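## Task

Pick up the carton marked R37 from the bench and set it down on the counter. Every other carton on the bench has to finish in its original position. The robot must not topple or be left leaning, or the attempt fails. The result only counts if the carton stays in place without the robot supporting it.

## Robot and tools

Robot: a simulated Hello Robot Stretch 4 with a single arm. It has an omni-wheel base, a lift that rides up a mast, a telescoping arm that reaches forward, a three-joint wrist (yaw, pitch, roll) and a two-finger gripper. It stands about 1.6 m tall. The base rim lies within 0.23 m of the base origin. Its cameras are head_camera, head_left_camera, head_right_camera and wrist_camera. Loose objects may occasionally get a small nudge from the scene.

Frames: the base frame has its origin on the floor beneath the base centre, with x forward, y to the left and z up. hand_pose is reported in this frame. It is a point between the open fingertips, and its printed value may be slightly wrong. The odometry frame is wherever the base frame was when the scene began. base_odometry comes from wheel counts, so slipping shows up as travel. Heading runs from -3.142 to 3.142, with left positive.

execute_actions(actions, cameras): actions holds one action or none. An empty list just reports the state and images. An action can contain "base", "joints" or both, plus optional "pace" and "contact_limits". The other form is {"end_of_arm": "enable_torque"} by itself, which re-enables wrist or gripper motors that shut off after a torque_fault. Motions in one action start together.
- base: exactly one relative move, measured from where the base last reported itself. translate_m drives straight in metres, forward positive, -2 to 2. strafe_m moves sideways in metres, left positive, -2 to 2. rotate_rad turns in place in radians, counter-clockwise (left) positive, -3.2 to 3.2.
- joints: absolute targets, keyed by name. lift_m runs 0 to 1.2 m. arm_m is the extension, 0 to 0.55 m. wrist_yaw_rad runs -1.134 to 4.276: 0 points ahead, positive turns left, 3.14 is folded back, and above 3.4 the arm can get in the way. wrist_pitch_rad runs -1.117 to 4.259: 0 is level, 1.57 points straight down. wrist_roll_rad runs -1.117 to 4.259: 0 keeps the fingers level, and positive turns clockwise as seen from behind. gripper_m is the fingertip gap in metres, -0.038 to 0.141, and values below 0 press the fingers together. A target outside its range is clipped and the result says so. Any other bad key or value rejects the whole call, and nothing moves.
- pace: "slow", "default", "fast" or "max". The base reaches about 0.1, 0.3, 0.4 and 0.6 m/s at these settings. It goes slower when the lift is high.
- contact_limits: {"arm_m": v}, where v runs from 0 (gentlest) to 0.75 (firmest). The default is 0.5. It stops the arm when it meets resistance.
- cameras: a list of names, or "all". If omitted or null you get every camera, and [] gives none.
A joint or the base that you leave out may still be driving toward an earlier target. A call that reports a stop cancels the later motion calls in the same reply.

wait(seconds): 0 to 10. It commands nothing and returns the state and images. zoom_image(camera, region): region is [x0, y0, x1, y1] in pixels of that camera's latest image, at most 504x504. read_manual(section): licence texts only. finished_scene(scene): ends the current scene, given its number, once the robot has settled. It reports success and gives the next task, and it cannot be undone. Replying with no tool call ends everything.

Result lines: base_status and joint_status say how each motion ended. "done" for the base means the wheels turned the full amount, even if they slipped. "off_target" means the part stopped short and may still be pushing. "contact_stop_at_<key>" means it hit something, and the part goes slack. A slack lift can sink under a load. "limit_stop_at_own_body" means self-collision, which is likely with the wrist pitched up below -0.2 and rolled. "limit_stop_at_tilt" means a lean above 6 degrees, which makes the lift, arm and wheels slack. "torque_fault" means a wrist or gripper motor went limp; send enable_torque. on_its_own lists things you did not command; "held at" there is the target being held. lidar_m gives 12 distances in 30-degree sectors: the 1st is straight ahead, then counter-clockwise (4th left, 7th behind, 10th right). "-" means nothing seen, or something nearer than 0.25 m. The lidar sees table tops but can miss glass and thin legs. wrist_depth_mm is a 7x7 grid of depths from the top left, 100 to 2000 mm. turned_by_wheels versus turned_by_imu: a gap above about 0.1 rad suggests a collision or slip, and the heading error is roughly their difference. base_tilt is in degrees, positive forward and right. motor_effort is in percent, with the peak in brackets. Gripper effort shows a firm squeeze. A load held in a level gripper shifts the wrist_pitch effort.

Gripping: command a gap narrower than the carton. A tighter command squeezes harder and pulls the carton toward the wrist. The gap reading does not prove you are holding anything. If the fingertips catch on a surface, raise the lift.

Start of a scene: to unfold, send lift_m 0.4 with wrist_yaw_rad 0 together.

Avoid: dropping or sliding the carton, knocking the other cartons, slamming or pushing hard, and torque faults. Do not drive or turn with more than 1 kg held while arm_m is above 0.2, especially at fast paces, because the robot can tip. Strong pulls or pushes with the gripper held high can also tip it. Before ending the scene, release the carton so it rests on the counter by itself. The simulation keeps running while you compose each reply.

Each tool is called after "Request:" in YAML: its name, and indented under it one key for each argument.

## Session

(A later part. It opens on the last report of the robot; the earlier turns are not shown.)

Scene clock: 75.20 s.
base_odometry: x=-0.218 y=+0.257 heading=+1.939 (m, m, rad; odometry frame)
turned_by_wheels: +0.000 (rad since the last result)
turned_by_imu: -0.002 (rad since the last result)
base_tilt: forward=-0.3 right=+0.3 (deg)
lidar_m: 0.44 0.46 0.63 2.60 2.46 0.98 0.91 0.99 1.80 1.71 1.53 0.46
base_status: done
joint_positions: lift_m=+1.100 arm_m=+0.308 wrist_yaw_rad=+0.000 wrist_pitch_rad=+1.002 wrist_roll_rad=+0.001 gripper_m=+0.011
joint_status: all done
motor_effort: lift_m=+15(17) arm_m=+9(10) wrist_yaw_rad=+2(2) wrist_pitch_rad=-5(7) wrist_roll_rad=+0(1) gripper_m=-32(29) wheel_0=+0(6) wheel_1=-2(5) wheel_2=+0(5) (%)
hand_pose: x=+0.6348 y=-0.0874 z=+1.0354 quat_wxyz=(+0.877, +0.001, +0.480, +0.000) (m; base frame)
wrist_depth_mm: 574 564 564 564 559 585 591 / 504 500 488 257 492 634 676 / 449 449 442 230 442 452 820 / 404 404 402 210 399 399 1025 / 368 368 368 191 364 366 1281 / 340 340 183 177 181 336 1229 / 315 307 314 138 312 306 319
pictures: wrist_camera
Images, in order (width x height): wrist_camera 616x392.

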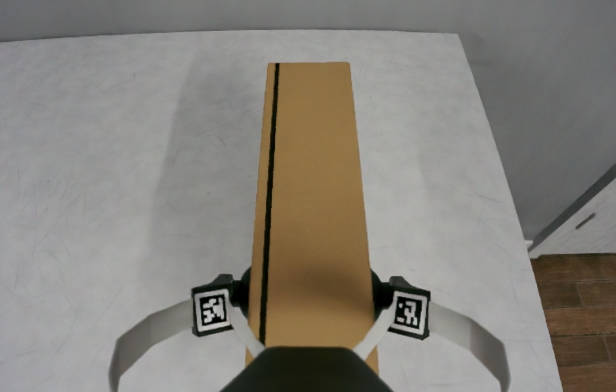

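About 5 mm lower than the bench.

Request:
execute_actions:
  actions:
    - {"joints":{"lift_m":1.007}}
  cameras: []

Request:
execute_actions:
  actions:
    - {"joints":{"gripper_m":0.1}}
  cameras: []

Request:
execute_actions:
  actions:
    - {"joints":{"lift_m":1.1}}
  cameras: ["wrist_camera","head_right_camera"]

Scene clock: 77.67 s.
base_odometry: x=-0.218 y=+0.257 heading=+1.939 (m, m, rad; odometry frame)
turned_by_wheels: +0.000 (rad since the last result)
turned_by_imu: -0.001 (rad since the last result)
base_tilt: forward=-0.3 right=+0.5 (deg)
lidar_m: 0.44 0.48 0.66 2.60 2.48 0.99 0.90 0.99 1.78 1.71 1.54 0.46
base_status: not commanded
joint_positions: lift_m=+1.007 arm_m=+0.308 wrist_yaw_rad=+0.000 wrist_pitch_rad=+1.002 wrist_roll_rad=+0.001 gripper_m=+0.011
joint_status: all done
motor_effort: lift_m=+15(18) arm_m=+9(9) wrist_yaw_rad=+2(1) wrist_pitch_rad=-6(5) wrist_roll_rad=-3(2) gripper_m=-30(32) wheel_0=+0(0) wheel_1=-2(2) wheel_2=-1(0) (%)
hand_pose: x=+0.6348 y=-0.0874 z=+0.9425 quat_wxyz=(+0.877, +0.001, +0.480, +0.000) (m; base frame)
wrist_depth_mm: 413 407 404 402 402 404 591 / 368 362 359 257 357 359 668 / 327 324 322 231 322 322 750 / 296 294 293 210 291 289 294 / 268 268 268 192 267 266 265 / 246 247 183 177 180 245 244 / 230 224 229 137 228 223 228
pictures: none
No camera images: the call's "cameras" was empty. Leave "cameras" out to get every camera's image.

Scene clock: 79.37 s.
base_odometry: x=-0.218 y=+0.257 heading=+1.939 (m, m, rad; odometry frame)
turned_by_wheels: +0.000 (rad since the last result)
turned_by_imu: -0.001 (rad since the last result)
base_tilt: forward=-0.3 right=+0.5 (deg)
lidar_m: 0.43 0.46 0.61 2.59 2.46 0.95 0.89 0.99 1.81 1.73 1.56 0.46
base_status: not commanded
joint_positions: lift_m=+1.007 arm_m=+0.308 wrist_yaw_rad=+0.000 wrist_pitch_rad=+1.002 wrist_roll_rad=+0.001 gripper_m=+0.100
joint_status: all done
motor_effort: lift_m=+15(15) arm_m=+9(9) wrist_yaw_rad=+1(1) wrist_pitch_rad=-4(4) wrist_roll_rad=-1(2) gripper_m=-2(29) wheel_0=+0(0) wheel_1=-2(2) wheel_2=-1(1) (%)
hand_pose: x=+0.6348 y=-0.0874 z=+0.9425 quat_wxyz=(+0.877, +0.001, +0.480, +0.000) (m; base frame)
wrist_depth_mm: 410 410 404 399 402 410 591 / 368 364 359 277 357 359 668 / 325 324 324 248 320 322 759 / 294 293 294 226 293 293 297 / 268 268 268 207 267 267 265 / 246 247 198 191 194 245 244 / 231 229 229 120 228 225 228
pictures: none
No camera images: the call's "cameras" was empty. Leave "cameras" out to get every camera's image.

Scene clock: 80.77 s.
base_odometry: x=-0.218 y=+0.257 heading=+1.939 (m, m, rad; odometry frame)
turned_by_wheels: +0.000 (rad since the last result)
turned_by_imu: +0.000 (rad since the last result)
base_tilt: forward=-0.3 right=+0.4 (deg)
lidar_m: 0.44 0.46 0.63 2.59 2.48 0.95 0.91 0.98 1.80 1.68 1.53 0.49
base_status: not commanded
joint_positions: lift_m=+1.100 arm_m=+0.308 wrist_yaw_rad=+0.000 wrist_pitch_rad=+1.002 wrist_roll_rad=+0.001 gripper_m=+0.100
joint_status: all done
motor_effort: lift_m=+21(19) arm_m=+9(9) wrist_yaw_rad=+2(1) wrist_pitch_rad=-3(6) wrist_roll_rad=+1(2) gripper_m=-3(1) wheel_0=+0(0) wheel_1=-2(2) wheel_2=+0(0) (%)
hand_pose: x=+0.6348 y=-0.0874 z=+1.0350 quat_wxyz=(+0.877, +0.001, +0.480, +0.000) (m; base frame)
wrist_depth_mm: 569 564 564 559 554 580 585 / 504 496 492 492 488 640 676 / 452 445 442 442 442 449 820 / 404 402 404 340 402 399 1008 / 368 370 370 307 364 368 1281 / 338 338 205 282 198 334 1229 / 317 312 320 120 315 310 319
pictures: head_right_camera, wrist_camera
Images, in order (width x height): head_right_camera 420x672, wrist_camera 616x392.

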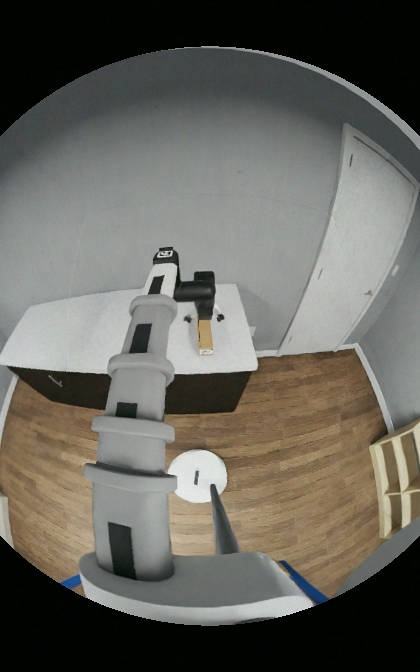

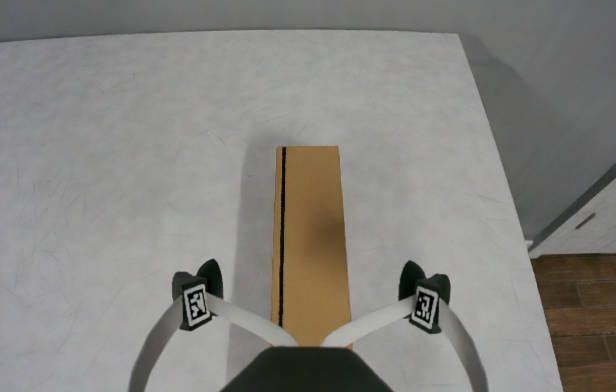

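Request:
finished_scene:
  scene: 1

The scene is finished: the task was done.


## Next scene

Pick up the carton marked T73 from the bench and set it down on the counter. Every other carton on the bench has to finish in its original position. The robot must not topple or be left leaning, or the attempt fails. The result only counts if the carton stays in place without the robot supporting it.

Request:
execute_actions:
  actions: []

Scene clock: 0.00 s.
base_odometry: x=+0.000 y=+0.000 heading=+0.000 (m, m, rad; odometry frame)
turned_by_wheels: +0.000 (rad since the last result)
turned_by_imu: +0.000 (rad since the last result)
base_tilt: forward=-0.3 right=+0.4 (deg)
lidar_m: 0.74 0.77 1.07 2.64 0.98 0.69 0.66 0.69 1.75 1.64 1.86 1.40
base_status: not commanded
joint_positions: lift_m=+0.241 arm_m=-0.003 wrist_yaw_rad=+3.085 wrist_pitch_rad=-0.012 wrist_roll_rad=+0.001 gripper_m=+0.057
joint_status: not commanded
motor_effort: lift_m=+18 arm_m=+0 wrist_yaw_rad=+2 wrist_pitch_rad=-8 wrist_roll_rad=-3 gripper_m=-4 wheel_0=+0 wheel_1=+0 wheel_2=+0 (%)
hand_pose: x=-0.1147 y=+0.1035 z=+0.4231 quat_wxyz=(+0.028, +0.006, +0.001, +1.000) (m; base frame)
wrist_depth_mm: - 141 842 854 854 854 854 / - 127 1160 1366 1397 1336 - / - 130 190 - - - - / 140 142 - - - - - / 1060 1255 1336 - 1366 1618 - / 778 809 195 809 193 831 831 / 798 798 798 121 809 831 820
pictures: head_camera, head_left_camera, head_right_camera, wrist_camera
Images, in order (width x height): head_camera 420x560, head_left_camera 420x672, head_right_camera 420x672, wrist_camera 616x392.

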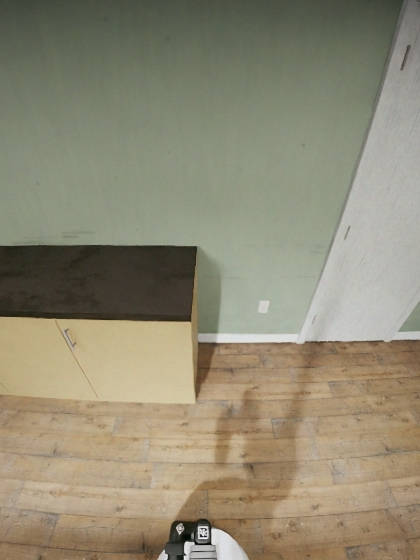

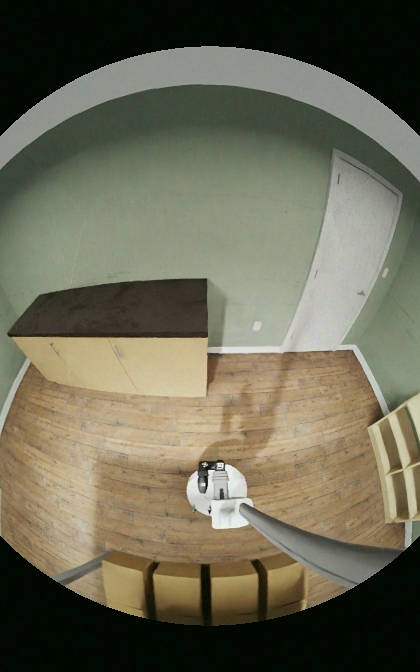

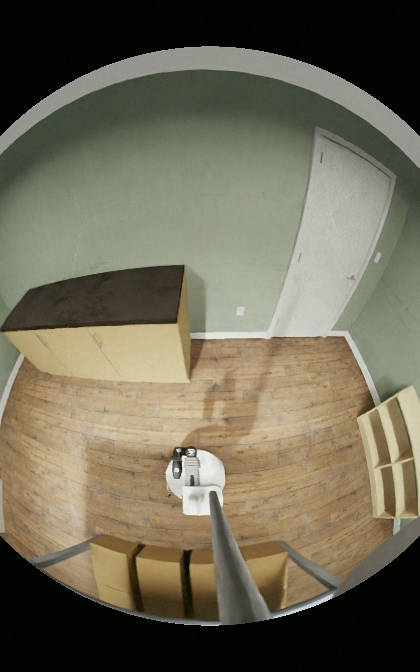

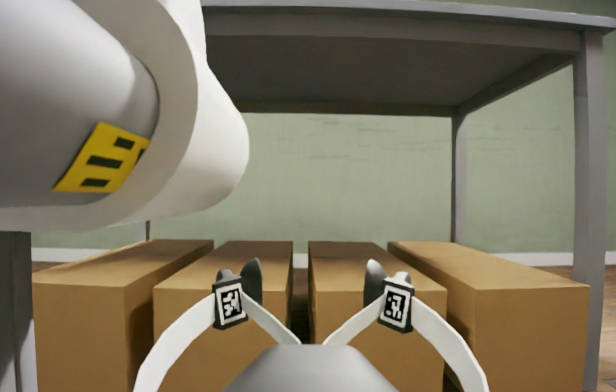

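Request:
execute_actions:
  actions:
    - {"base":{"strafe_m":-0.97},"pace":"max"}

Scene clock: 4.07 s.
base_odometry: x=+0.000 y=-0.970 heading=+0.000 (m, m, rad; odometry frame)
turned_by_wheels: +0.000 (rad since the last result)
turned_by_imu: +0.001 (rad since the last result)
base_tilt: forward=-0.2 right=+0.4 (deg)
lidar_m: 1.30 1.39 1.27 3.44 0.98 0.74 1.26 0.96 0.69 0.66 0.71 1.38
base_status: done
joint_positions: lift_m=+0.241 arm_m=-0.003 wrist_yaw_rad=+3.085 wrist_pitch_rad=-0.012 wrist_roll_rad=+0.001 gripper_m=+0.057
joint_status: not commanded
motor_effort: lift_m=+18(18) arm_m=+0(1) wrist_yaw_rad=+2(2) wrist_pitch_rad=-6(6) wrist_roll_rad=+0(3) gripper_m=-4(6) wheel_0=+0(13) wheel_1=-1(13) wheel_2=+0(2) (%)
hand_pose: x=-0.1147 y=+0.1035 z=+0.4231 quat_wxyz=(+0.028, +0.006, +0.001, +1.000) (m; base frame)
wrist_depth_mm: - 141 - - 960 854 866 / - 127 - - 1255 1336 1255 / - 129 189 - - - - / 140 142 - - - - - / 1618 - - - 1308 1336 1397 / 1336 1499 195 1576 192 842 842 / 960 960 1098 121 842 842 842
pictures: head_camera, head_left_camera, head_right_camera, wrist_camera
Images, in order (width x height): head_camera 420x560, head_left_camera 420x672, head_right_camera 420x672, wrist_camera 616x392.

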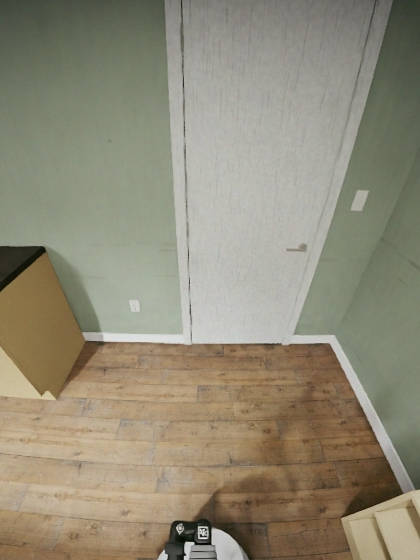

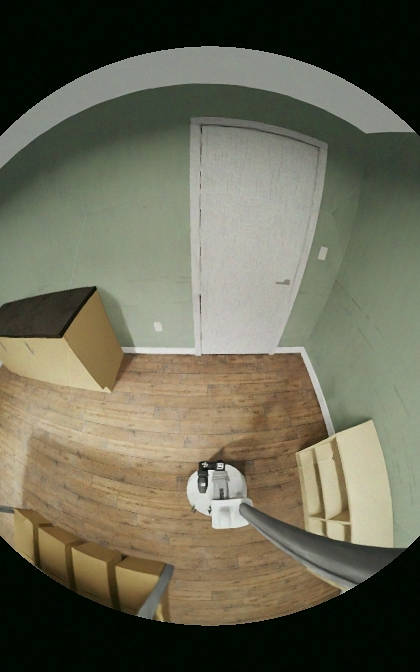

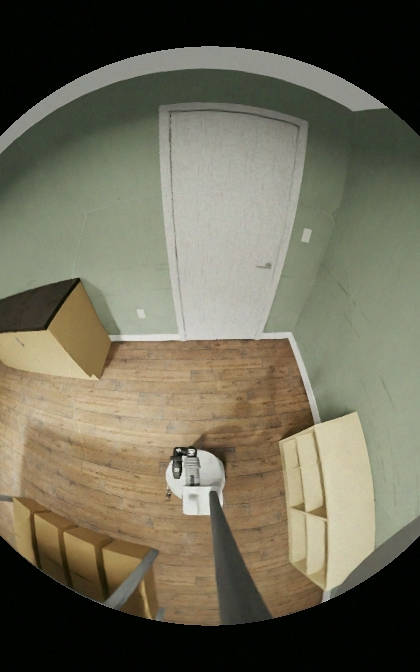

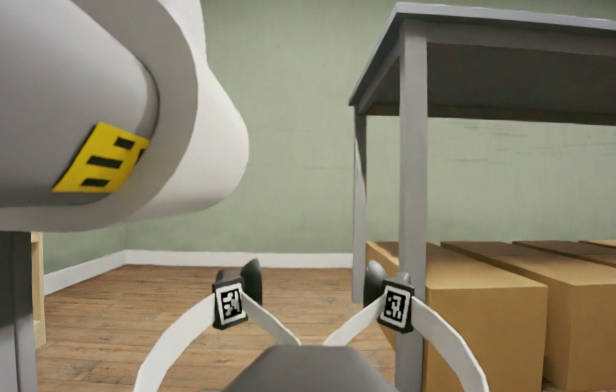

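Request:
execute_actions:
  actions:
    - {"base":{"translate_m":-1.8},"joints":{"lift_m":1.05},"pace":"max"}
  cameras: []

Request:
execute_actions:
  actions:
    - {"base":{"translate_m":-0.2},"joints":{"wrist_yaw_rad":0,"wrist_pitch_rad":0.3,"gripper_m":0.12}}

Scene clock: 10.70 s.
base_odometry: x=-1.800 y=-0.970 heading=+0.000 (m, m, rad; odometry frame)
turned_by_wheels: +0.000 (rad since the last result)
turned_by_imu: +0.000 (rad since the last result)
base_tilt: forward=-0.3 right=+0.4 (deg)
lidar_m: 3.10 0.45 0.36 0.76 0.81 0.61 0.55 0.61 0.88 1.00 1.05 1.03
base_status: done
joint_positions: lift_m=+1.050 arm_m=-0.003 wrist_yaw_rad=+3.085 wrist_pitch_rad=-0.012 wrist_roll_rad=+0.001 gripper_m=+0.057
joint_status: all done
motor_effort: lift_m=+20(24) arm_m=+0(0) wrist_yaw_rad=+1(2) wrist_pitch_rad=-4(6) wrist_roll_rad=+0(4) gripper_m=-4(3) wheel_0=+1(7) wheel_1=+1(7) wheel_2=+1(14) (%)
hand_pose: x=-0.1147 y=+0.1035 z=+1.2317 quat_wxyz=(+0.028, +0.006, +0.001, +1.000) (m; base frame)
wrist_depth_mm: - 141 715 707 723 723 732 / - 127 715 715 723 723 732 / - 129 190 723 715 732 732 / 139 142 715 715 723 732 715 / 715 715 707 715 723 723 723 / 715 715 195 715 193 723 723 / 707 699 699 121 715 723 723
pictures: none
No camera images: the call's "cameras" was empty. Leave "cameras" out to get every camera's image.

Scene clock: 13.10 s.
base_odometry: x=-2.000 y=-0.970 heading=+0.000 (m, m, rad; odometry frame)
turned_by_wheels: +0.000 (rad since the last result)
turned_by_imu: -0.001 (rad since the last result)
base_tilt: forward=-0.4 right=+0.4 (deg)
lidar_m: 1.24 0.52 0.52 1.45 0.53 0.39 0.36 0.41 0.59 1.02 1.06 1.19
base_status: done
joint_positions: lift_m=+1.050 arm_m=-0.003 wrist_yaw_rad=+0.000 wrist_pitch_rad=+0.302 wrist_roll_rad=+0.001 gripper_m=+0.120
joint_status: all done
motor_effort: lift_m=+20(20) arm_m=+0(0) wrist_yaw_rad=+1(2) wrist_pitch_rad=-5(8) wrist_roll_rad=-1(1) gripper_m=+0(5) wheel_0=-1(5) wheel_1=-1(5) wheel_2=-1(8) (%)
hand_pose: x=+0.4439 y=-0.0873 z=+1.1423 quat_wxyz=(+0.989, +0.001, +0.150, +0.000) (m; base frame)
wrist_depth_mm: - - - - - - 1576 / - - - - - - 1499 / - - - - - - 1499 / 1078 1060 - - - 1983 1464 / 732 866 - - - 1464 1308 / 603 1921 216 - 1808 1182 1060 / 1308 1281 1661 119 1708 1255 917
pictures: head_camera, head_left_camera, head_right_camera, wrist_camera
Images, in order (width x height): head_camera 420x560, head_left_camera 420x672, head_right_camera 420x672, wrist_camera 616x392.

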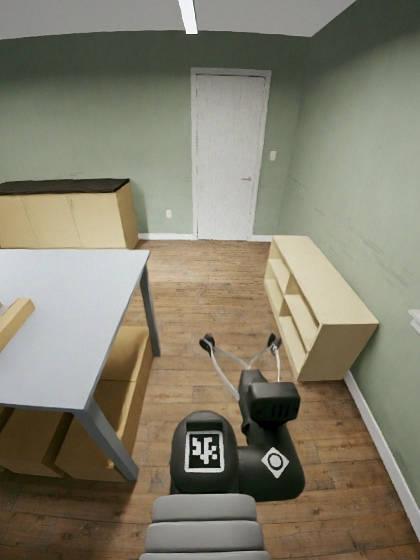

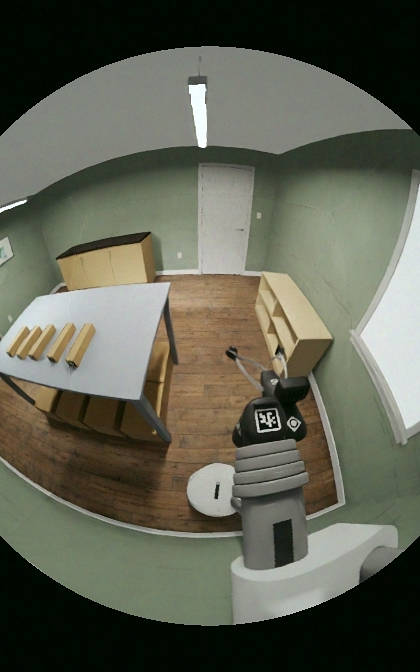

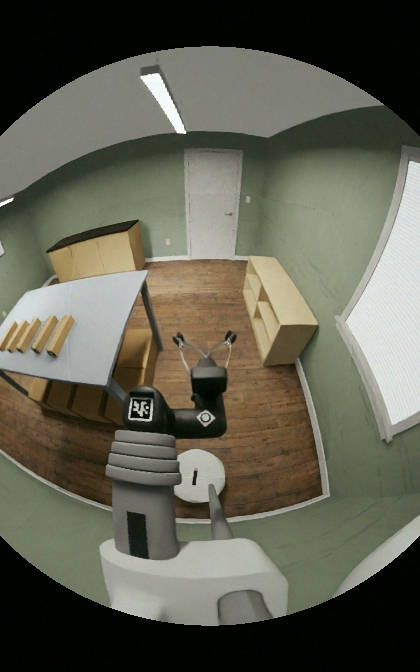

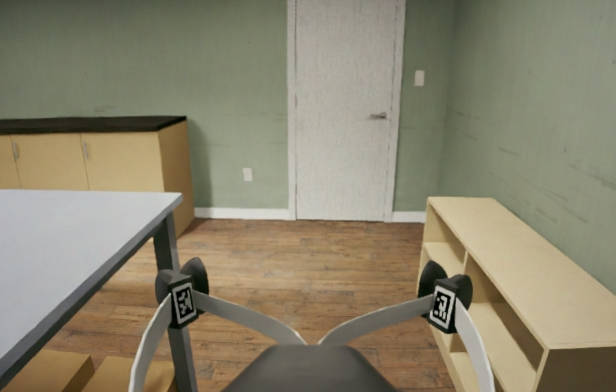

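Request:
zoom_image:
  camera: "head_left_camera"
  region: [0,315,110,380]

Request:
execute_actions:
  actions:
    - {"base":{"rotate_rad":-0.03}}
  cameras: []

Request:
execute_actions:
  actions:
    - {"base":{"strafe_m":1.0},"joints":{"wrist_pitch_rad":0.6,"lift_m":1.12},"pace":"fast"}

Region (0, 315, 110, 380) of head_left_camera's 420x672 image, scaled by 4.582, with more detail than that image has; it fills the top 298 rows of this view, and the rest is white.

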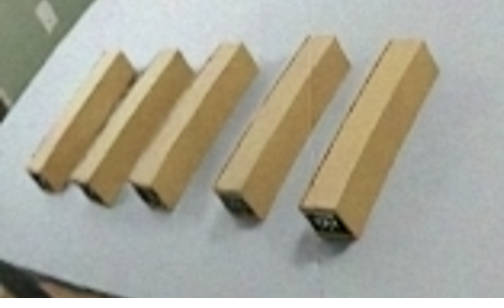

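Scene clock: 15.20 s.
base_odometry: x=-2.000 y=-0.970 heading=-0.030 (m, m, rad; odometry frame)
turned_by_wheels: -0.030 (rad since the last result)
turned_by_imu: -0.030 (rad since the last result)
base_tilt: forward=-0.3 right=+0.5 (deg)
lidar_m: 3.30 0.48 0.50 1.39 0.56 0.39 0.35 0.41 0.59 1.00 1.03 1.17
base_status: done
joint_positions: lift_m=+1.050 arm_m=-0.003 wrist_yaw_rad=+0.000 wrist_pitch_rad=+0.302 wrist_roll_rad=+0.001 gripper_m=+0.120
joint_status: not commanded
motor_effort: lift_m=+20(20) arm_m=+0(0) wrist_yaw_rad=+1(1) wrist_pitch_rad=-6(5) wrist_roll_rad=-1(1) gripper_m=-2(2) wheel_0=+1(1) wheel_1=+1(0) wheel_2=+0(5) (%)
hand_pose: x=+0.4438 y=-0.0873 z=+1.1423 quat_wxyz=(+0.989, +0.001, +0.150, +0.000) (m; base frame)
wrist_depth_mm: - - - - - - 1499 / - - - - - - 1397 / - - - - - - 1336 / 1060 1098 - - - 1863 1464 / 732 1078 - - - 1537 1366 / 615 1983 216 - 1921 1118 1042 / 1708 1281 1708 119 1756 1308 917
pictures: none
No camera images: the call's "cameras" was empty. Leave "cameras" out to get every camera's image.

Scene clock: 19.50 s.
base_odometry: x=-1.970 y=+0.030 heading=-0.030 (m, m, rad; odometry frame)
turned_by_wheels: +0.000 (rad since the last result)
turned_by_imu: -0.004 (rad since the last result)
base_tilt: forward=-0.3 right=+0.5 (deg)
lidar_m: 0.33 0.37 0.48 1.69 0.56 0.40 0.39 0.38 0.58 1.57 0.53 0.35
base_status: done
joint_positions: lift_m=+1.120 arm_m=-0.003 wrist_yaw_rad=+0.000 wrist_pitch_rad=+0.602 wrist_roll_rad=+0.001 gripper_m=+0.120
joint_status: all done
motor_effort: lift_m=+21(22) arm_m=+0(0) wrist_yaw_rad=+2(2) wrist_pitch_rad=-5(6) wrist_roll_rad=-2(0) gripper_m=-1(3) wheel_0=-1(9) wheel_1=-1(9) wheel_2=-1(1) (%)
hand_pose: x=+0.4062 y=-0.0874 z=+1.1347 quat_wxyz=(+0.955, +0.001, +0.296, +0.000) (m; base frame)
wrist_depth_mm: - - - - - - - / - - - - - - - / 866 854 866 854 854 842 - / 668 647 647 640 621 668 668 / 488 521 535 508 525 539 554 / 445 415 216 418 445 404 469 / 413 407 424 119 413 404 413
pictures: head_camera, head_left_camera, head_right_camera, wrist_camera
Images, in order (width x height): head_camera 420x560, head_left_camera 420x672, head_right_camera 420x672, wrist_camera 616x392.

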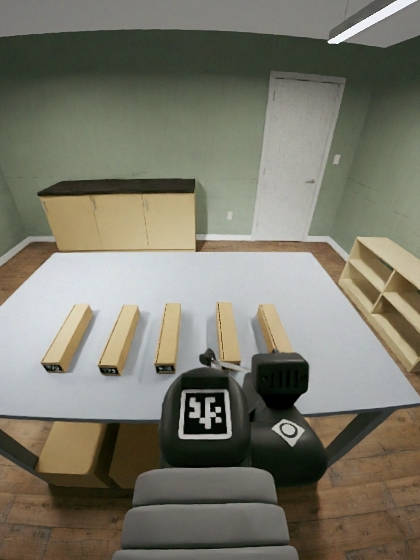

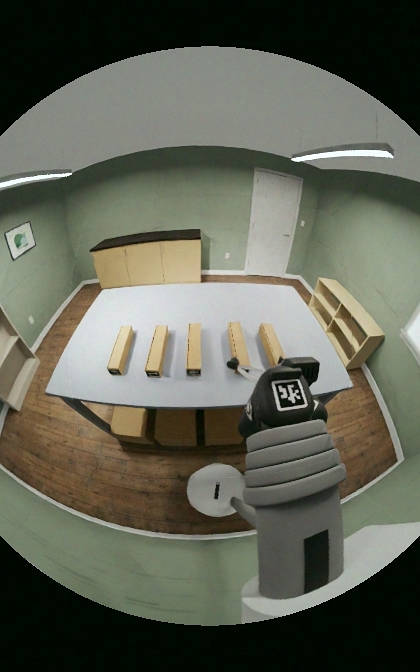

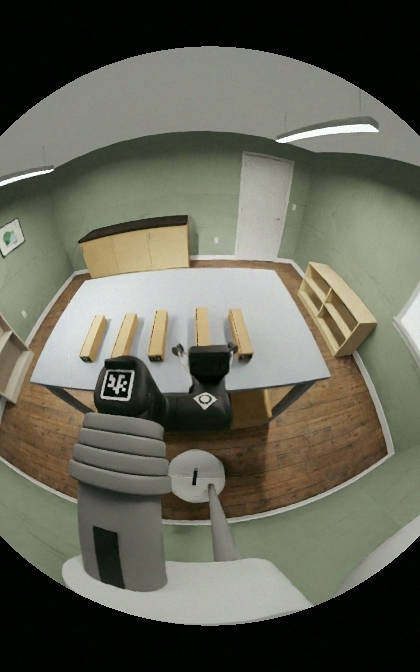

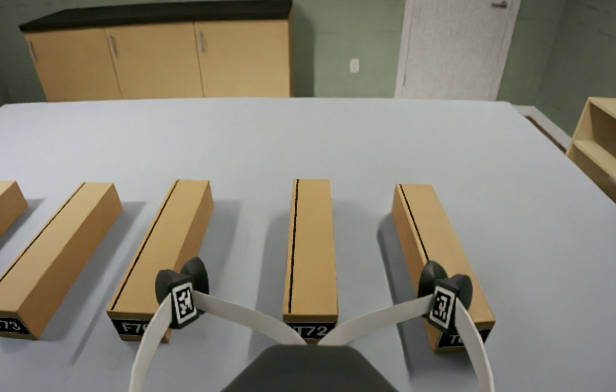

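Request:
zoom_image:
  camera: "head_camera"
  region: [35,350,185,385]

Region (35, 350, 185, 385) of head_camera's 420x560 image, scaled by 3.360, with more detail than that image has; it fills the top 118 rows of this view, and the rest is white.

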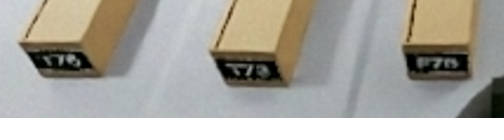

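Request:
execute_actions:
  actions:
    - {"base":{"strafe_m":0.36},"joints":{"wrist_pitch_rad":1.0,"arm_m":0.24,"lift_m":1.1,"gripper_m":0.11}}
  cameras: ["head_camera","wrist_camera"]

Scene clock: 23.97 s.
base_odometry: x=-1.959 y=+0.390 heading=-0.030 (m, m, rad; odometry frame)
turned_by_wheels: +0.000 (rad since the last result)
turned_by_imu: -0.002 (rad since the last result)
base_tilt: forward=-0.3 right=+0.4 (deg)
lidar_m: 0.34 0.36 0.50 1.73 0.58 0.41 0.39 0.42 0.57 1.56 0.51 0.36
base_status: done
joint_positions: lift_m=+1.100 arm_m=+0.238 wrist_yaw_rad=+0.000 wrist_pitch_rad=+1.001 wrist_roll_rad=+0.001 gripper_m=+0.110
joint_status: all done
motor_effort: lift_m=+15(20) arm_m=+10(8) wrist_yaw_rad=+2(2) wrist_pitch_rad=-3(1) wrist_roll_rad=-3(0) gripper_m=-2(2) wheel_0=-1(6) wheel_1=-2(10) wheel_2=-1(2) (%)
hand_pose: x=+0.5648 y=-0.0874 z=+1.0356 quat_wxyz=(+0.877, +0.001, +0.480, +0.000) (m; base frame)
wrist_depth_mm: 554 549 549 539 544 544 544 / 500 488 488 484 484 484 488 / 445 373 433 370 433 370 430 / 389 343 394 336 397 336 394 / 312 325 364 304 359 303 357 / 277 298 214 279 324 271 286 / 259 282 315 122 314 258 257
pictures: head_camera, wrist_camera
Images, in order (width x height): head_camera 420x560, wrist_camera 616x392.

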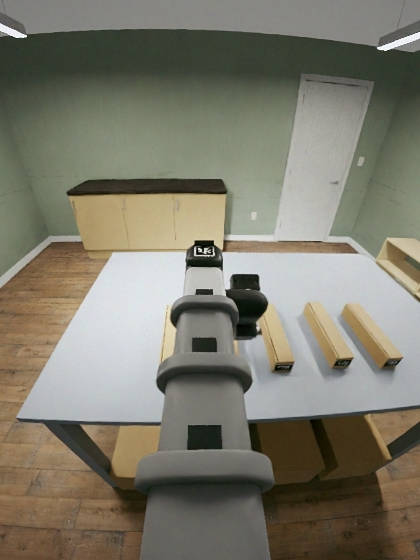

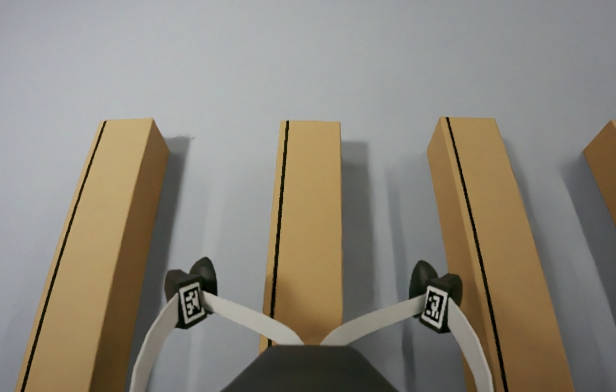

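Request:
execute_actions:
  actions:
    - {"joints":{"arm_m":0.275,"lift_m":1.01,"gripper_m":0.1}}
  cameras: ["wrist_camera"]

Request:
execute_actions:
  actions:
    - {"joints":{"gripper_m":0.01}}
  cameras: []

Request:
execute_actions:
  actions:
    - {"joints":{"lift_m":1.13}}

Scene clock: 26.80 s.
base_odometry: x=-1.959 y=+0.390 heading=-0.030 (m, m, rad; odometry frame)
turned_by_wheels: +0.000 (rad since the last result)
turned_by_imu: -0.001 (rad since the last result)
base_tilt: forward=-0.2 right=+0.4 (deg)
lidar_m: 0.32 0.36 0.49 1.73 0.60 0.42 0.38 0.42 0.59 1.54 0.51 0.37
base_status: not commanded
joint_positions: lift_m=+1.010 arm_m=+0.273 wrist_yaw_rad=+0.000 wrist_pitch_rad=+1.001 wrist_roll_rad=+0.001 gripper_m=+0.100
joint_status: all done
motor_effort: lift_m=+15(14) arm_m=+9(11) wrist_yaw_rad=+2(1) wrist_pitch_rad=-3(4) wrist_roll_rad=-1(1) gripper_m=-2(2) wheel_0=-1(1) wheel_1=-2(2) wheel_2=-1(1) (%)
hand_pose: x=+0.5998 y=-0.0874 z=+0.9455 quat_wxyz=(+0.877, +0.001, +0.480, +0.000) (m; base frame)
wrist_depth_mm: 407 404 402 397 399 399 399 / 281 359 357 274 353 298 347 / 255 310 320 245 317 274 247 / 235 289 290 224 293 274 222 / 224 267 266 206 266 256 208 / 221 246 195 190 200 236 200 / 220 227 228 121 229 222 -
pictures: wrist_camera
Images, in order (width x height): wrist_camera 616x392.

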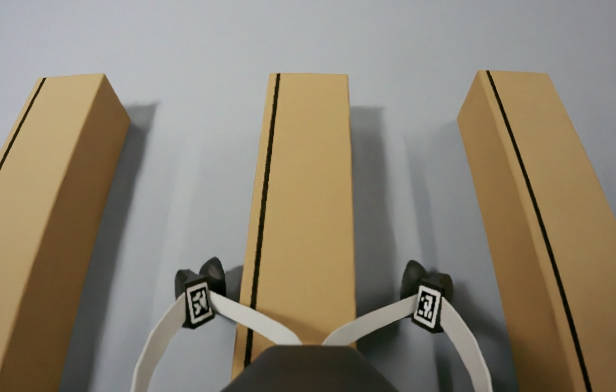

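Scene clock: 28.50 s.
base_odometry: x=-1.959 y=+0.390 heading=-0.030 (m, m, rad; odometry frame)
turned_by_wheels: +0.000 (rad since the last result)
turned_by_imu: -0.001 (rad since the last result)
base_tilt: forward=-0.2 right=+0.5 (deg)
lidar_m: 0.34 0.34 0.52 1.75 0.59 0.40 0.39 0.42 0.60 1.53 0.50 0.38
base_status: not commanded
joint_positions: lift_m=+1.010 arm_m=+0.273 wrist_yaw_rad=+0.000 wrist_pitch_rad=+1.001 wrist_roll_rad=+0.001 gripper_m=+0.011
joint_status: all done
motor_effort: lift_m=+15(15) arm_m=+9(10) wrist_yaw_rad=+2(2) wrist_pitch_rad=-4(4) wrist_roll_rad=-1(2) gripper_m=-30(24) wheel_0=-1(1) wheel_1=-2(2) wheel_2=-1(1) (%)
hand_pose: x=+0.5998 y=-0.0874 z=+0.9455 quat_wxyz=(+0.877, +0.001, +0.480, +0.000) (m; base frame)
wrist_depth_mm: 407 404 399 397 394 399 397 / 281 359 355 256 353 297 349 / 255 309 319 230 319 277 245 / 236 290 291 209 289 274 223 / 224 267 267 193 262 256 206 / 222 245 182 177 181 234 198 / 220 224 229 137 227 219 -
pictures: none
No camera images: the call's "cameras" was empty. Leave "cameras" out to get every camera's image.

Scene clock: 30.03 s.
base_odometry: x=-1.959 y=+0.390 heading=-0.030 (m, m, rad; odometry frame)
turned_by_wheels: +0.000 (rad since the last result)
turned_by_imu: +0.000 (rad since the last result)
base_tilt: forward=-0.2 right=+0.5 (deg)
lidar_m: 0.31 0.35 0.49 1.71 0.59 0.42 0.40 0.42 0.58 1.56 0.53 0.33
base_status: not commanded
joint_positions: lift_m=+1.130 arm_m=+0.273 wrist_yaw_rad=+0.000 wrist_pitch_rad=+1.001 wrist_roll_rad=+0.001 gripper_m=+0.011
joint_status: all done
motor_effort: lift_m=+21(20) arm_m=+9(10) wrist_yaw_rad=+1(1) wrist_pitch_rad=-2(3) wrist_roll_rad=-1(2) gripper_m=-28(27) wheel_0=-1(1) wheel_1=-2(2) wheel_2=-1(1) (%)
hand_pose: x=+0.5998 y=-0.0874 z=+1.0650 quat_wxyz=(+0.877, +0.001, +0.480, +0.000) (m; base frame)
wrist_depth_mm: 597 603 591 585 585 597 585 / 544 539 530 256 525 525 530 / 477 473 469 230 469 466 469 / 436 373 433 210 421 366 424 / 392 345 397 192 384 338 392 / 351 312 181 177 181 304 357 / 291 286 338 137 338 283 330
pictures: head_camera, head_left_camera, head_right_camera, wrist_camera
Images, in order (width x height): head_camera 420x560, head_left_camera 420x672, head_right_camera 420x672, wrist_camera 616x392.

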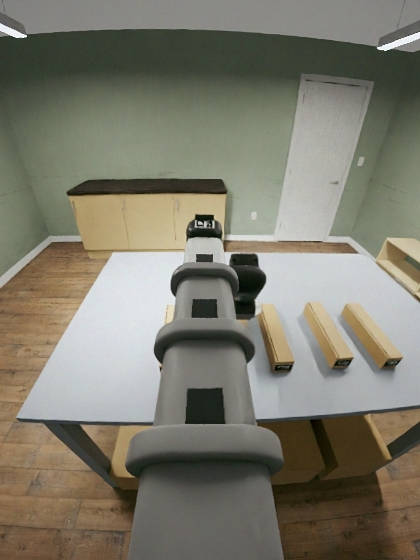

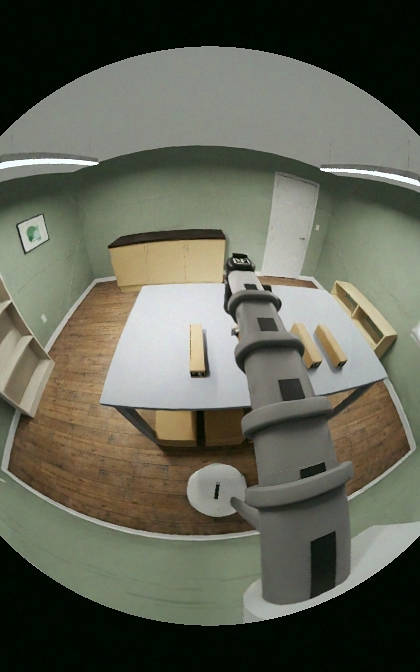

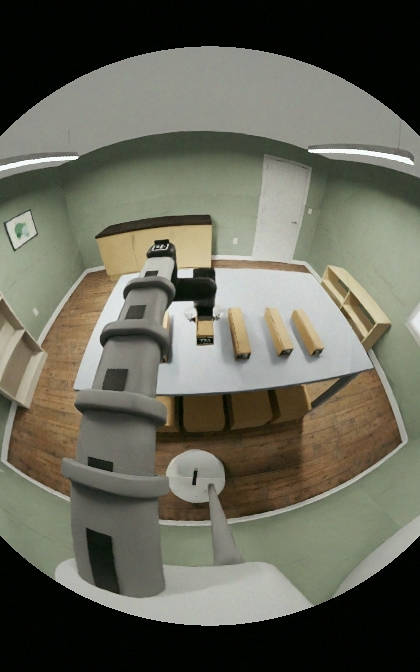

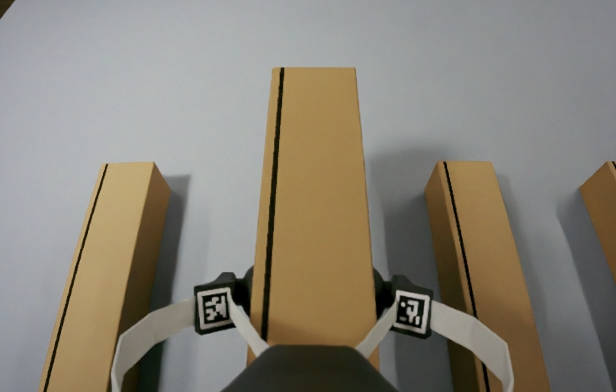

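Request:
zoom_image:
  camera: "head_right_camera"
  region: [180,325,240,355]

Request:
execute_actions:
  actions:
    - {"base":{"strafe_m":0.88},"joints":{"arm_m":0.19},"pace":"fast"}
  cameras: ["head_camera","head_left_camera","head_right_camera"]

Region (180, 325, 240, 355) of head_right_camera's 420x672 image, scaled by 8.400, with more detail than that image has.

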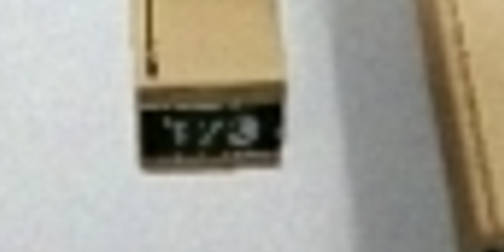

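Scene clock: 35.17 s.
base_odometry: x=-1.932 y=+1.269 heading=-0.030 (m, m, rad; odometry frame)
turned_by_wheels: +0.000 (rad since the last result)
turned_by_imu: -0.003 (rad since the last result)
base_tilt: forward=-0.3 right=+0.5 (deg)
lidar_m: 0.38 2.11 1.20 1.30 0.62 0.44 0.41 0.44 0.61 1.44 0.53 0.53
base_status: done
joint_positions: lift_m=+1.130 arm_m=+0.192 wrist_yaw_rad=+0.000 wrist_pitch_rad=+1.002 wrist_roll_rad=+0.001 gripper_m=+0.011
joint_status: all done
motor_effort: lift_m=+21(21) arm_m=-9(8) wrist_yaw_rad=+2(3) wrist_pitch_rad=-6(6) wrist_roll_rad=+0(0) gripper_m=-28(28) wheel_0=+2(10) wheel_1=-1(5) wheel_2=-1(1) (%)
hand_pose: x=+0.5180 y=-0.0874 z=+1.0650 quat_wxyz=(+0.877, +0.001, +0.480, +0.000) (m; base frame)
wrist_depth_mm: - - - - - 609 591 / 1808 1921 1808 255 1808 991 525 / 1708 1661 1708 229 1618 1618 473 / 1499 1464 1537 209 1397 1182 436 / 1366 1366 1397 192 1255 1060 732 / 1255 1281 181 177 181 976 1008 / 1160 1160 1205 137 1138 904 931
pictures: head_camera, head_left_camera, head_right_camera
Images, in order (width x height): head_camera 420x560, head_left_camera 420x672, head_right_camera 420x672.

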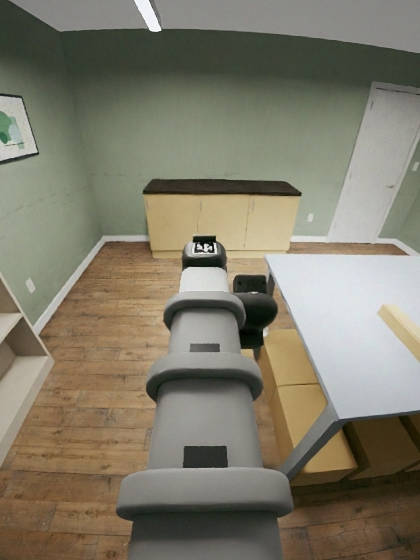

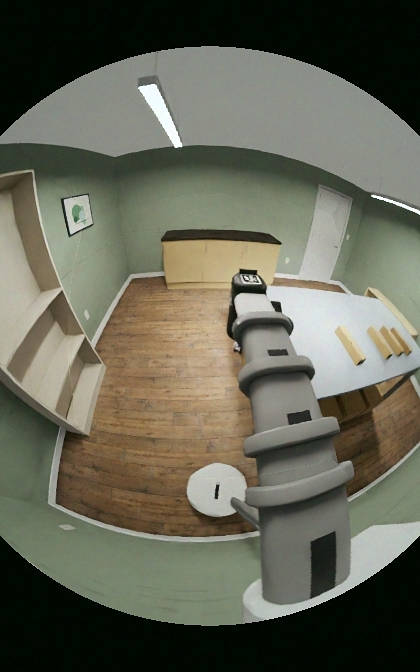

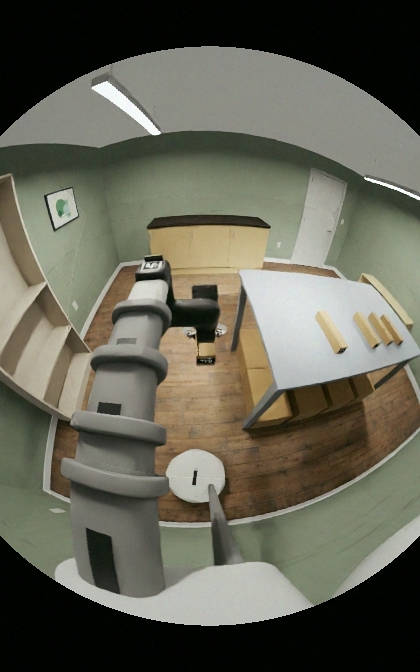

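Request:
execute_actions:
  actions:
    - {"base":{"translate_m":2.0},"pace":"fast"}
  cameras: []

Request:
execute_actions:
  actions:
    - {"base":{"translate_m":0.15},"joints":{"arm_m":0.42,"lift_m":1.1}}
  cameras: ["wrist_camera","head_right_camera"]

Scene clock: 44.40 s.
base_odometry: x=+0.067 y=+1.209 heading=-0.030 (m, m, rad; odometry frame)
turned_by_wheels: +0.000 (rad since the last result)
turned_by_imu: -0.005 (rad since the last result)
base_tilt: forward=-0.3 right=+0.5 (deg)
lidar_m: 0.37 0.71 1.56 1.43 1.42 1.65 1.47 0.83 1.04 2.85 1.03 0.76
base_status: done
joint_positions: lift_m=+1.130 arm_m=+0.192 wrist_yaw_rad=+0.000 wrist_pitch_rad=+1.002 wrist_roll_rad=+0.001 gripper_m=+0.011
joint_status: not commanded
motor_effort: lift_m=+21(21) arm_m=-9(9) wrist_yaw_rad=+2(2) wrist_pitch_rad=-3(4) wrist_roll_rad=+1(2) gripper_m=-28(27) wheel_0=+0(6) wheel_1=-1(3) wheel_2=+1(7) (%)
hand_pose: x=+0.5180 y=-0.0874 z=+1.0650 quat_wxyz=(+0.877, +0.001, +0.480, +0.000) (m; base frame)
wrist_depth_mm: 609 609 591 597 603 597 597 / 539 539 535 256 530 535 535 / 488 488 480 231 477 473 480 / 559 569 564 209 549 549 554 / 741 750 699 192 691 741 750 / 1229 1008 181 178 181 991 1182 / 1205 1160 1182 138 1160 1160 1182
pictures: none
No camera images: the call's "cameras" was empty. Leave "cameras" out to get every camera's image.

Scene clock: 46.23 s.
base_odometry: x=+0.217 y=+1.204 heading=-0.030 (m, m, rad; odometry frame)
turned_by_wheels: +0.000 (rad since the last result)
turned_by_imu: -0.001 (rad since the last result)
base_tilt: forward=-0.3 right=+0.4 (deg)
lidar_m: 0.52 0.56 0.78 1.45 1.52 1.66 1.48 0.97 1.27 2.86 0.81 0.55
base_status: done
joint_positions: lift_m=+1.100 arm_m=+0.418 wrist_yaw_rad=+0.000 wrist_pitch_rad=+1.001 wrist_roll_rad=+0.001 gripper_m=+0.011
joint_status: all done
motor_effort: lift_m=+15(17) arm_m=+9(8) wrist_yaw_rad=+1(2) wrist_pitch_rad=-6(5) wrist_roll_rad=+0(1) gripper_m=-29(26) wheel_0=-1(4) wheel_1=+0(5) wheel_2=+0(3) (%)
hand_pose: x=+0.7448 y=-0.0874 z=+1.0355 quat_wxyz=(+0.877, +0.001, +0.480, +0.000) (m; base frame)
wrist_depth_mm: 559 549 549 549 539 544 544 / 500 496 488 257 484 492 492 / 445 445 439 230 439 436 439 / 402 404 402 210 399 399 399 / 368 368 366 192 359 364 362 / 338 340 181 177 181 336 332 / 315 309 312 138 312 307 310
pictures: head_right_camera, wrist_camera
Images, in order (width x height): head_right_camera 420x672, wrist_camera 616x392.

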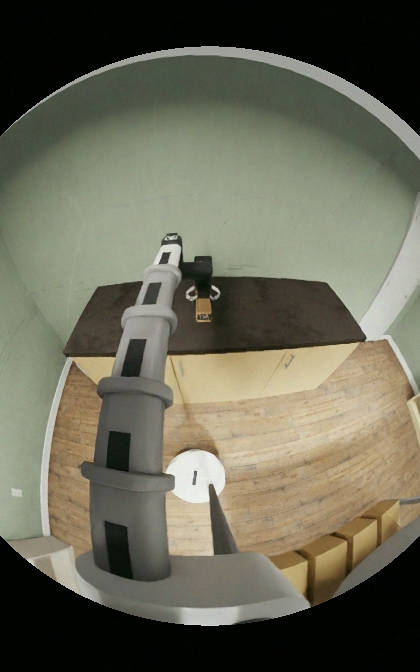

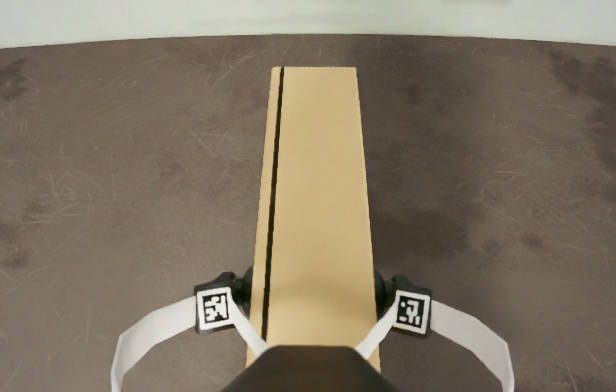

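Request:
execute_actions:
  actions:
    - {"joints":{"lift_m":1.007}}
  cameras: []

Request:
execute_actions:
  actions:
    - {"joints":{"gripper_m":0.09}}
  cameras: []

Request:
execute_actions:
  actions:
    - {"joints":{"lift_m":1.08},"pace":"fast"}
  cameras: ["wrist_camera","head_right_camera"]

Request:
finished_scene:
  scene: 2

Scene clock: 48.83 s.
base_odometry: x=+0.217 y=+1.204 heading=-0.030 (m, m, rad; odometry frame)
turned_by_wheels: +0.000 (rad since the last result)
turned_by_imu: -0.001 (rad since the last result)
base_tilt: forward=-0.3 right=+0.5 (deg)
lidar_m: 0.51 0.55 0.76 1.45 1.52 1.66 1.46 0.97 1.27 2.85 0.80 0.57
base_status: not commanded
joint_positions: lift_m=+1.007 arm_m=+0.418 wrist_yaw_rad=+0.000 wrist_pitch_rad=+1.001 wrist_roll_rad=+0.001 gripper_m=+0.011
joint_status: all done
motor_effort: lift_m=+15(11) arm_m=+10(9) wrist_yaw_rad=+1(1) wrist_pitch_rad=-4(4) wrist_roll_rad=+0(3) gripper_m=-26(30) wheel_0=-1(1) wheel_1=+0(0) wheel_2=+0(1) (%)
hand_pose: x=+0.7448 y=-0.0874 z=+0.9425 quat_wxyz=(+0.877, +0.001, +0.480, +0.000) (m; base frame)
wrist_depth_mm: 407 404 399 397 397 397 394 / 366 362 355 256 355 355 359 / 325 322 322 229 320 320 320 / 293 291 293 210 291 290 290 / 267 265 267 192 263 265 264 / 246 246 182 177 182 245 243 / 230 223 229 138 228 223 227
pictures: none
No camera images: the call's "cameras" was empty. Leave "cameras" out to get every camera's image.

Scene clock: 50.43 s.
base_odometry: x=+0.217 y=+1.204 heading=-0.030 (m, m, rad; odometry frame)
turned_by_wheels: +0.000 (rad since the last result)
turned_by_imu: +0.000 (rad since the last result)
base_tilt: forward=-0.3 right=+0.5 (deg)
lidar_m: 0.53 0.57 0.76 1.46 1.53 1.66 1.45 0.95 1.26 2.85 0.79 0.59
base_status: not commanded
joint_positions: lift_m=+1.007 arm_m=+0.418 wrist_yaw_rad=+0.000 wrist_pitch_rad=+1.001 wrist_roll_rad=+0.001 gripper_m=+0.090
joint_status: all done
motor_effort: lift_m=+15(15) arm_m=+10(9) wrist_yaw_rad=+2(2) wrist_pitch_rad=-4(4) wrist_roll_rad=+0(2) gripper_m=-1(27) wheel_0=-1(1) wheel_1=+0(0) wheel_2=+1(0) (%)
hand_pose: x=+0.7448 y=-0.0874 z=+0.9425 quat_wxyz=(+0.877, +0.001, +0.480, +0.000) (m; base frame)
wrist_depth_mm: 407 404 399 399 397 399 397 / 366 359 362 274 355 355 355 / 322 324 322 246 322 319 319 / 293 293 293 224 290 290 289 / 266 270 266 205 267 265 264 / 246 246 196 190 193 244 243 / 229 227 229 121 228 225 227
pictures: none
No camera images: the call's "cameras" was empty. Leave "cameras" out to get every camera's image.

Scene clock: 51.47 s.
base_odometry: x=+0.217 y=+1.204 heading=-0.030 (m, m, rad; odometry frame)
turned_by_wheels: +0.000 (rad since the last result)
turned_by_imu: +0.000 (rad since the last result)
base_tilt: forward=-0.3 right=+0.5 (deg)
lidar_m: 0.53 0.58 0.77 1.44 1.52 1.67 1.48 0.96 1.25 2.85 0.81 0.57
base_status: not commanded
joint_positions: lift_m=+1.080 arm_m=+0.418 wrist_yaw_rad=+0.000 wrist_pitch_rad=+1.001 wrist_roll_rad=+0.001 gripper_m=+0.090
joint_status: all done
motor_effort: lift_m=+20(23) arm_m=+10(9) wrist_yaw_rad=+1(1) wrist_pitch_rad=-6(3) wrist_roll_rad=+0(1) gripper_m=-3(3) wheel_0=-1(1) wheel_1=+0(0) wheel_2=+0(0) (%)
hand_pose: x=+0.7448 y=-0.0874 z=+1.0150 quat_wxyz=(+0.877, +0.001, +0.480, +0.000) (m; base frame)
wrist_depth_mm: 530 525 517 517 508 512 508 / 469 466 462 459 459 462 462 / 424 418 415 399 413 410 410 / 379 377 377 310 375 375 373 / 345 345 345 283 343 342 340 / 317 317 196 263 198 315 314 / 297 294 298 121 297 290 293
pictures: head_right_camera, wrist_camera
Images, in order (width x height): head_right_camera 420x672, wrist_camera 616x392.

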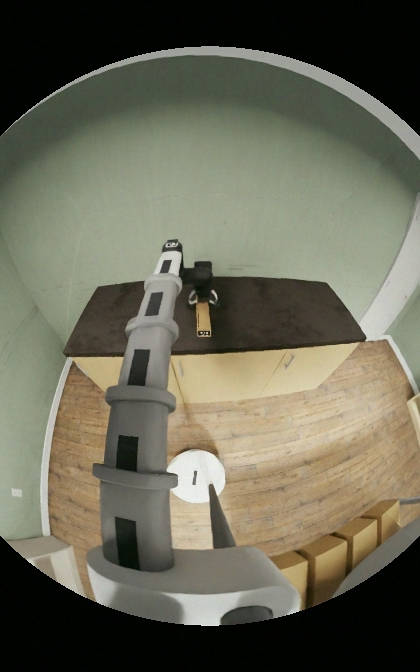

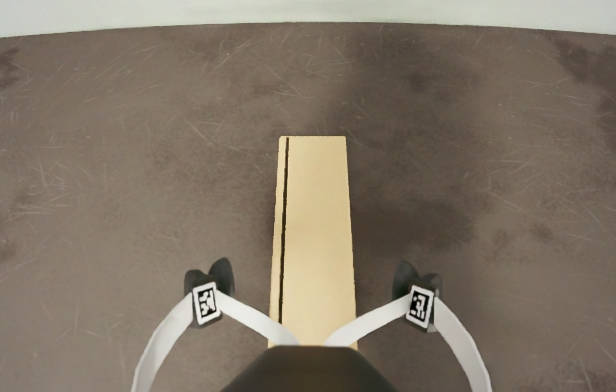

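The scene is finished: the task was done.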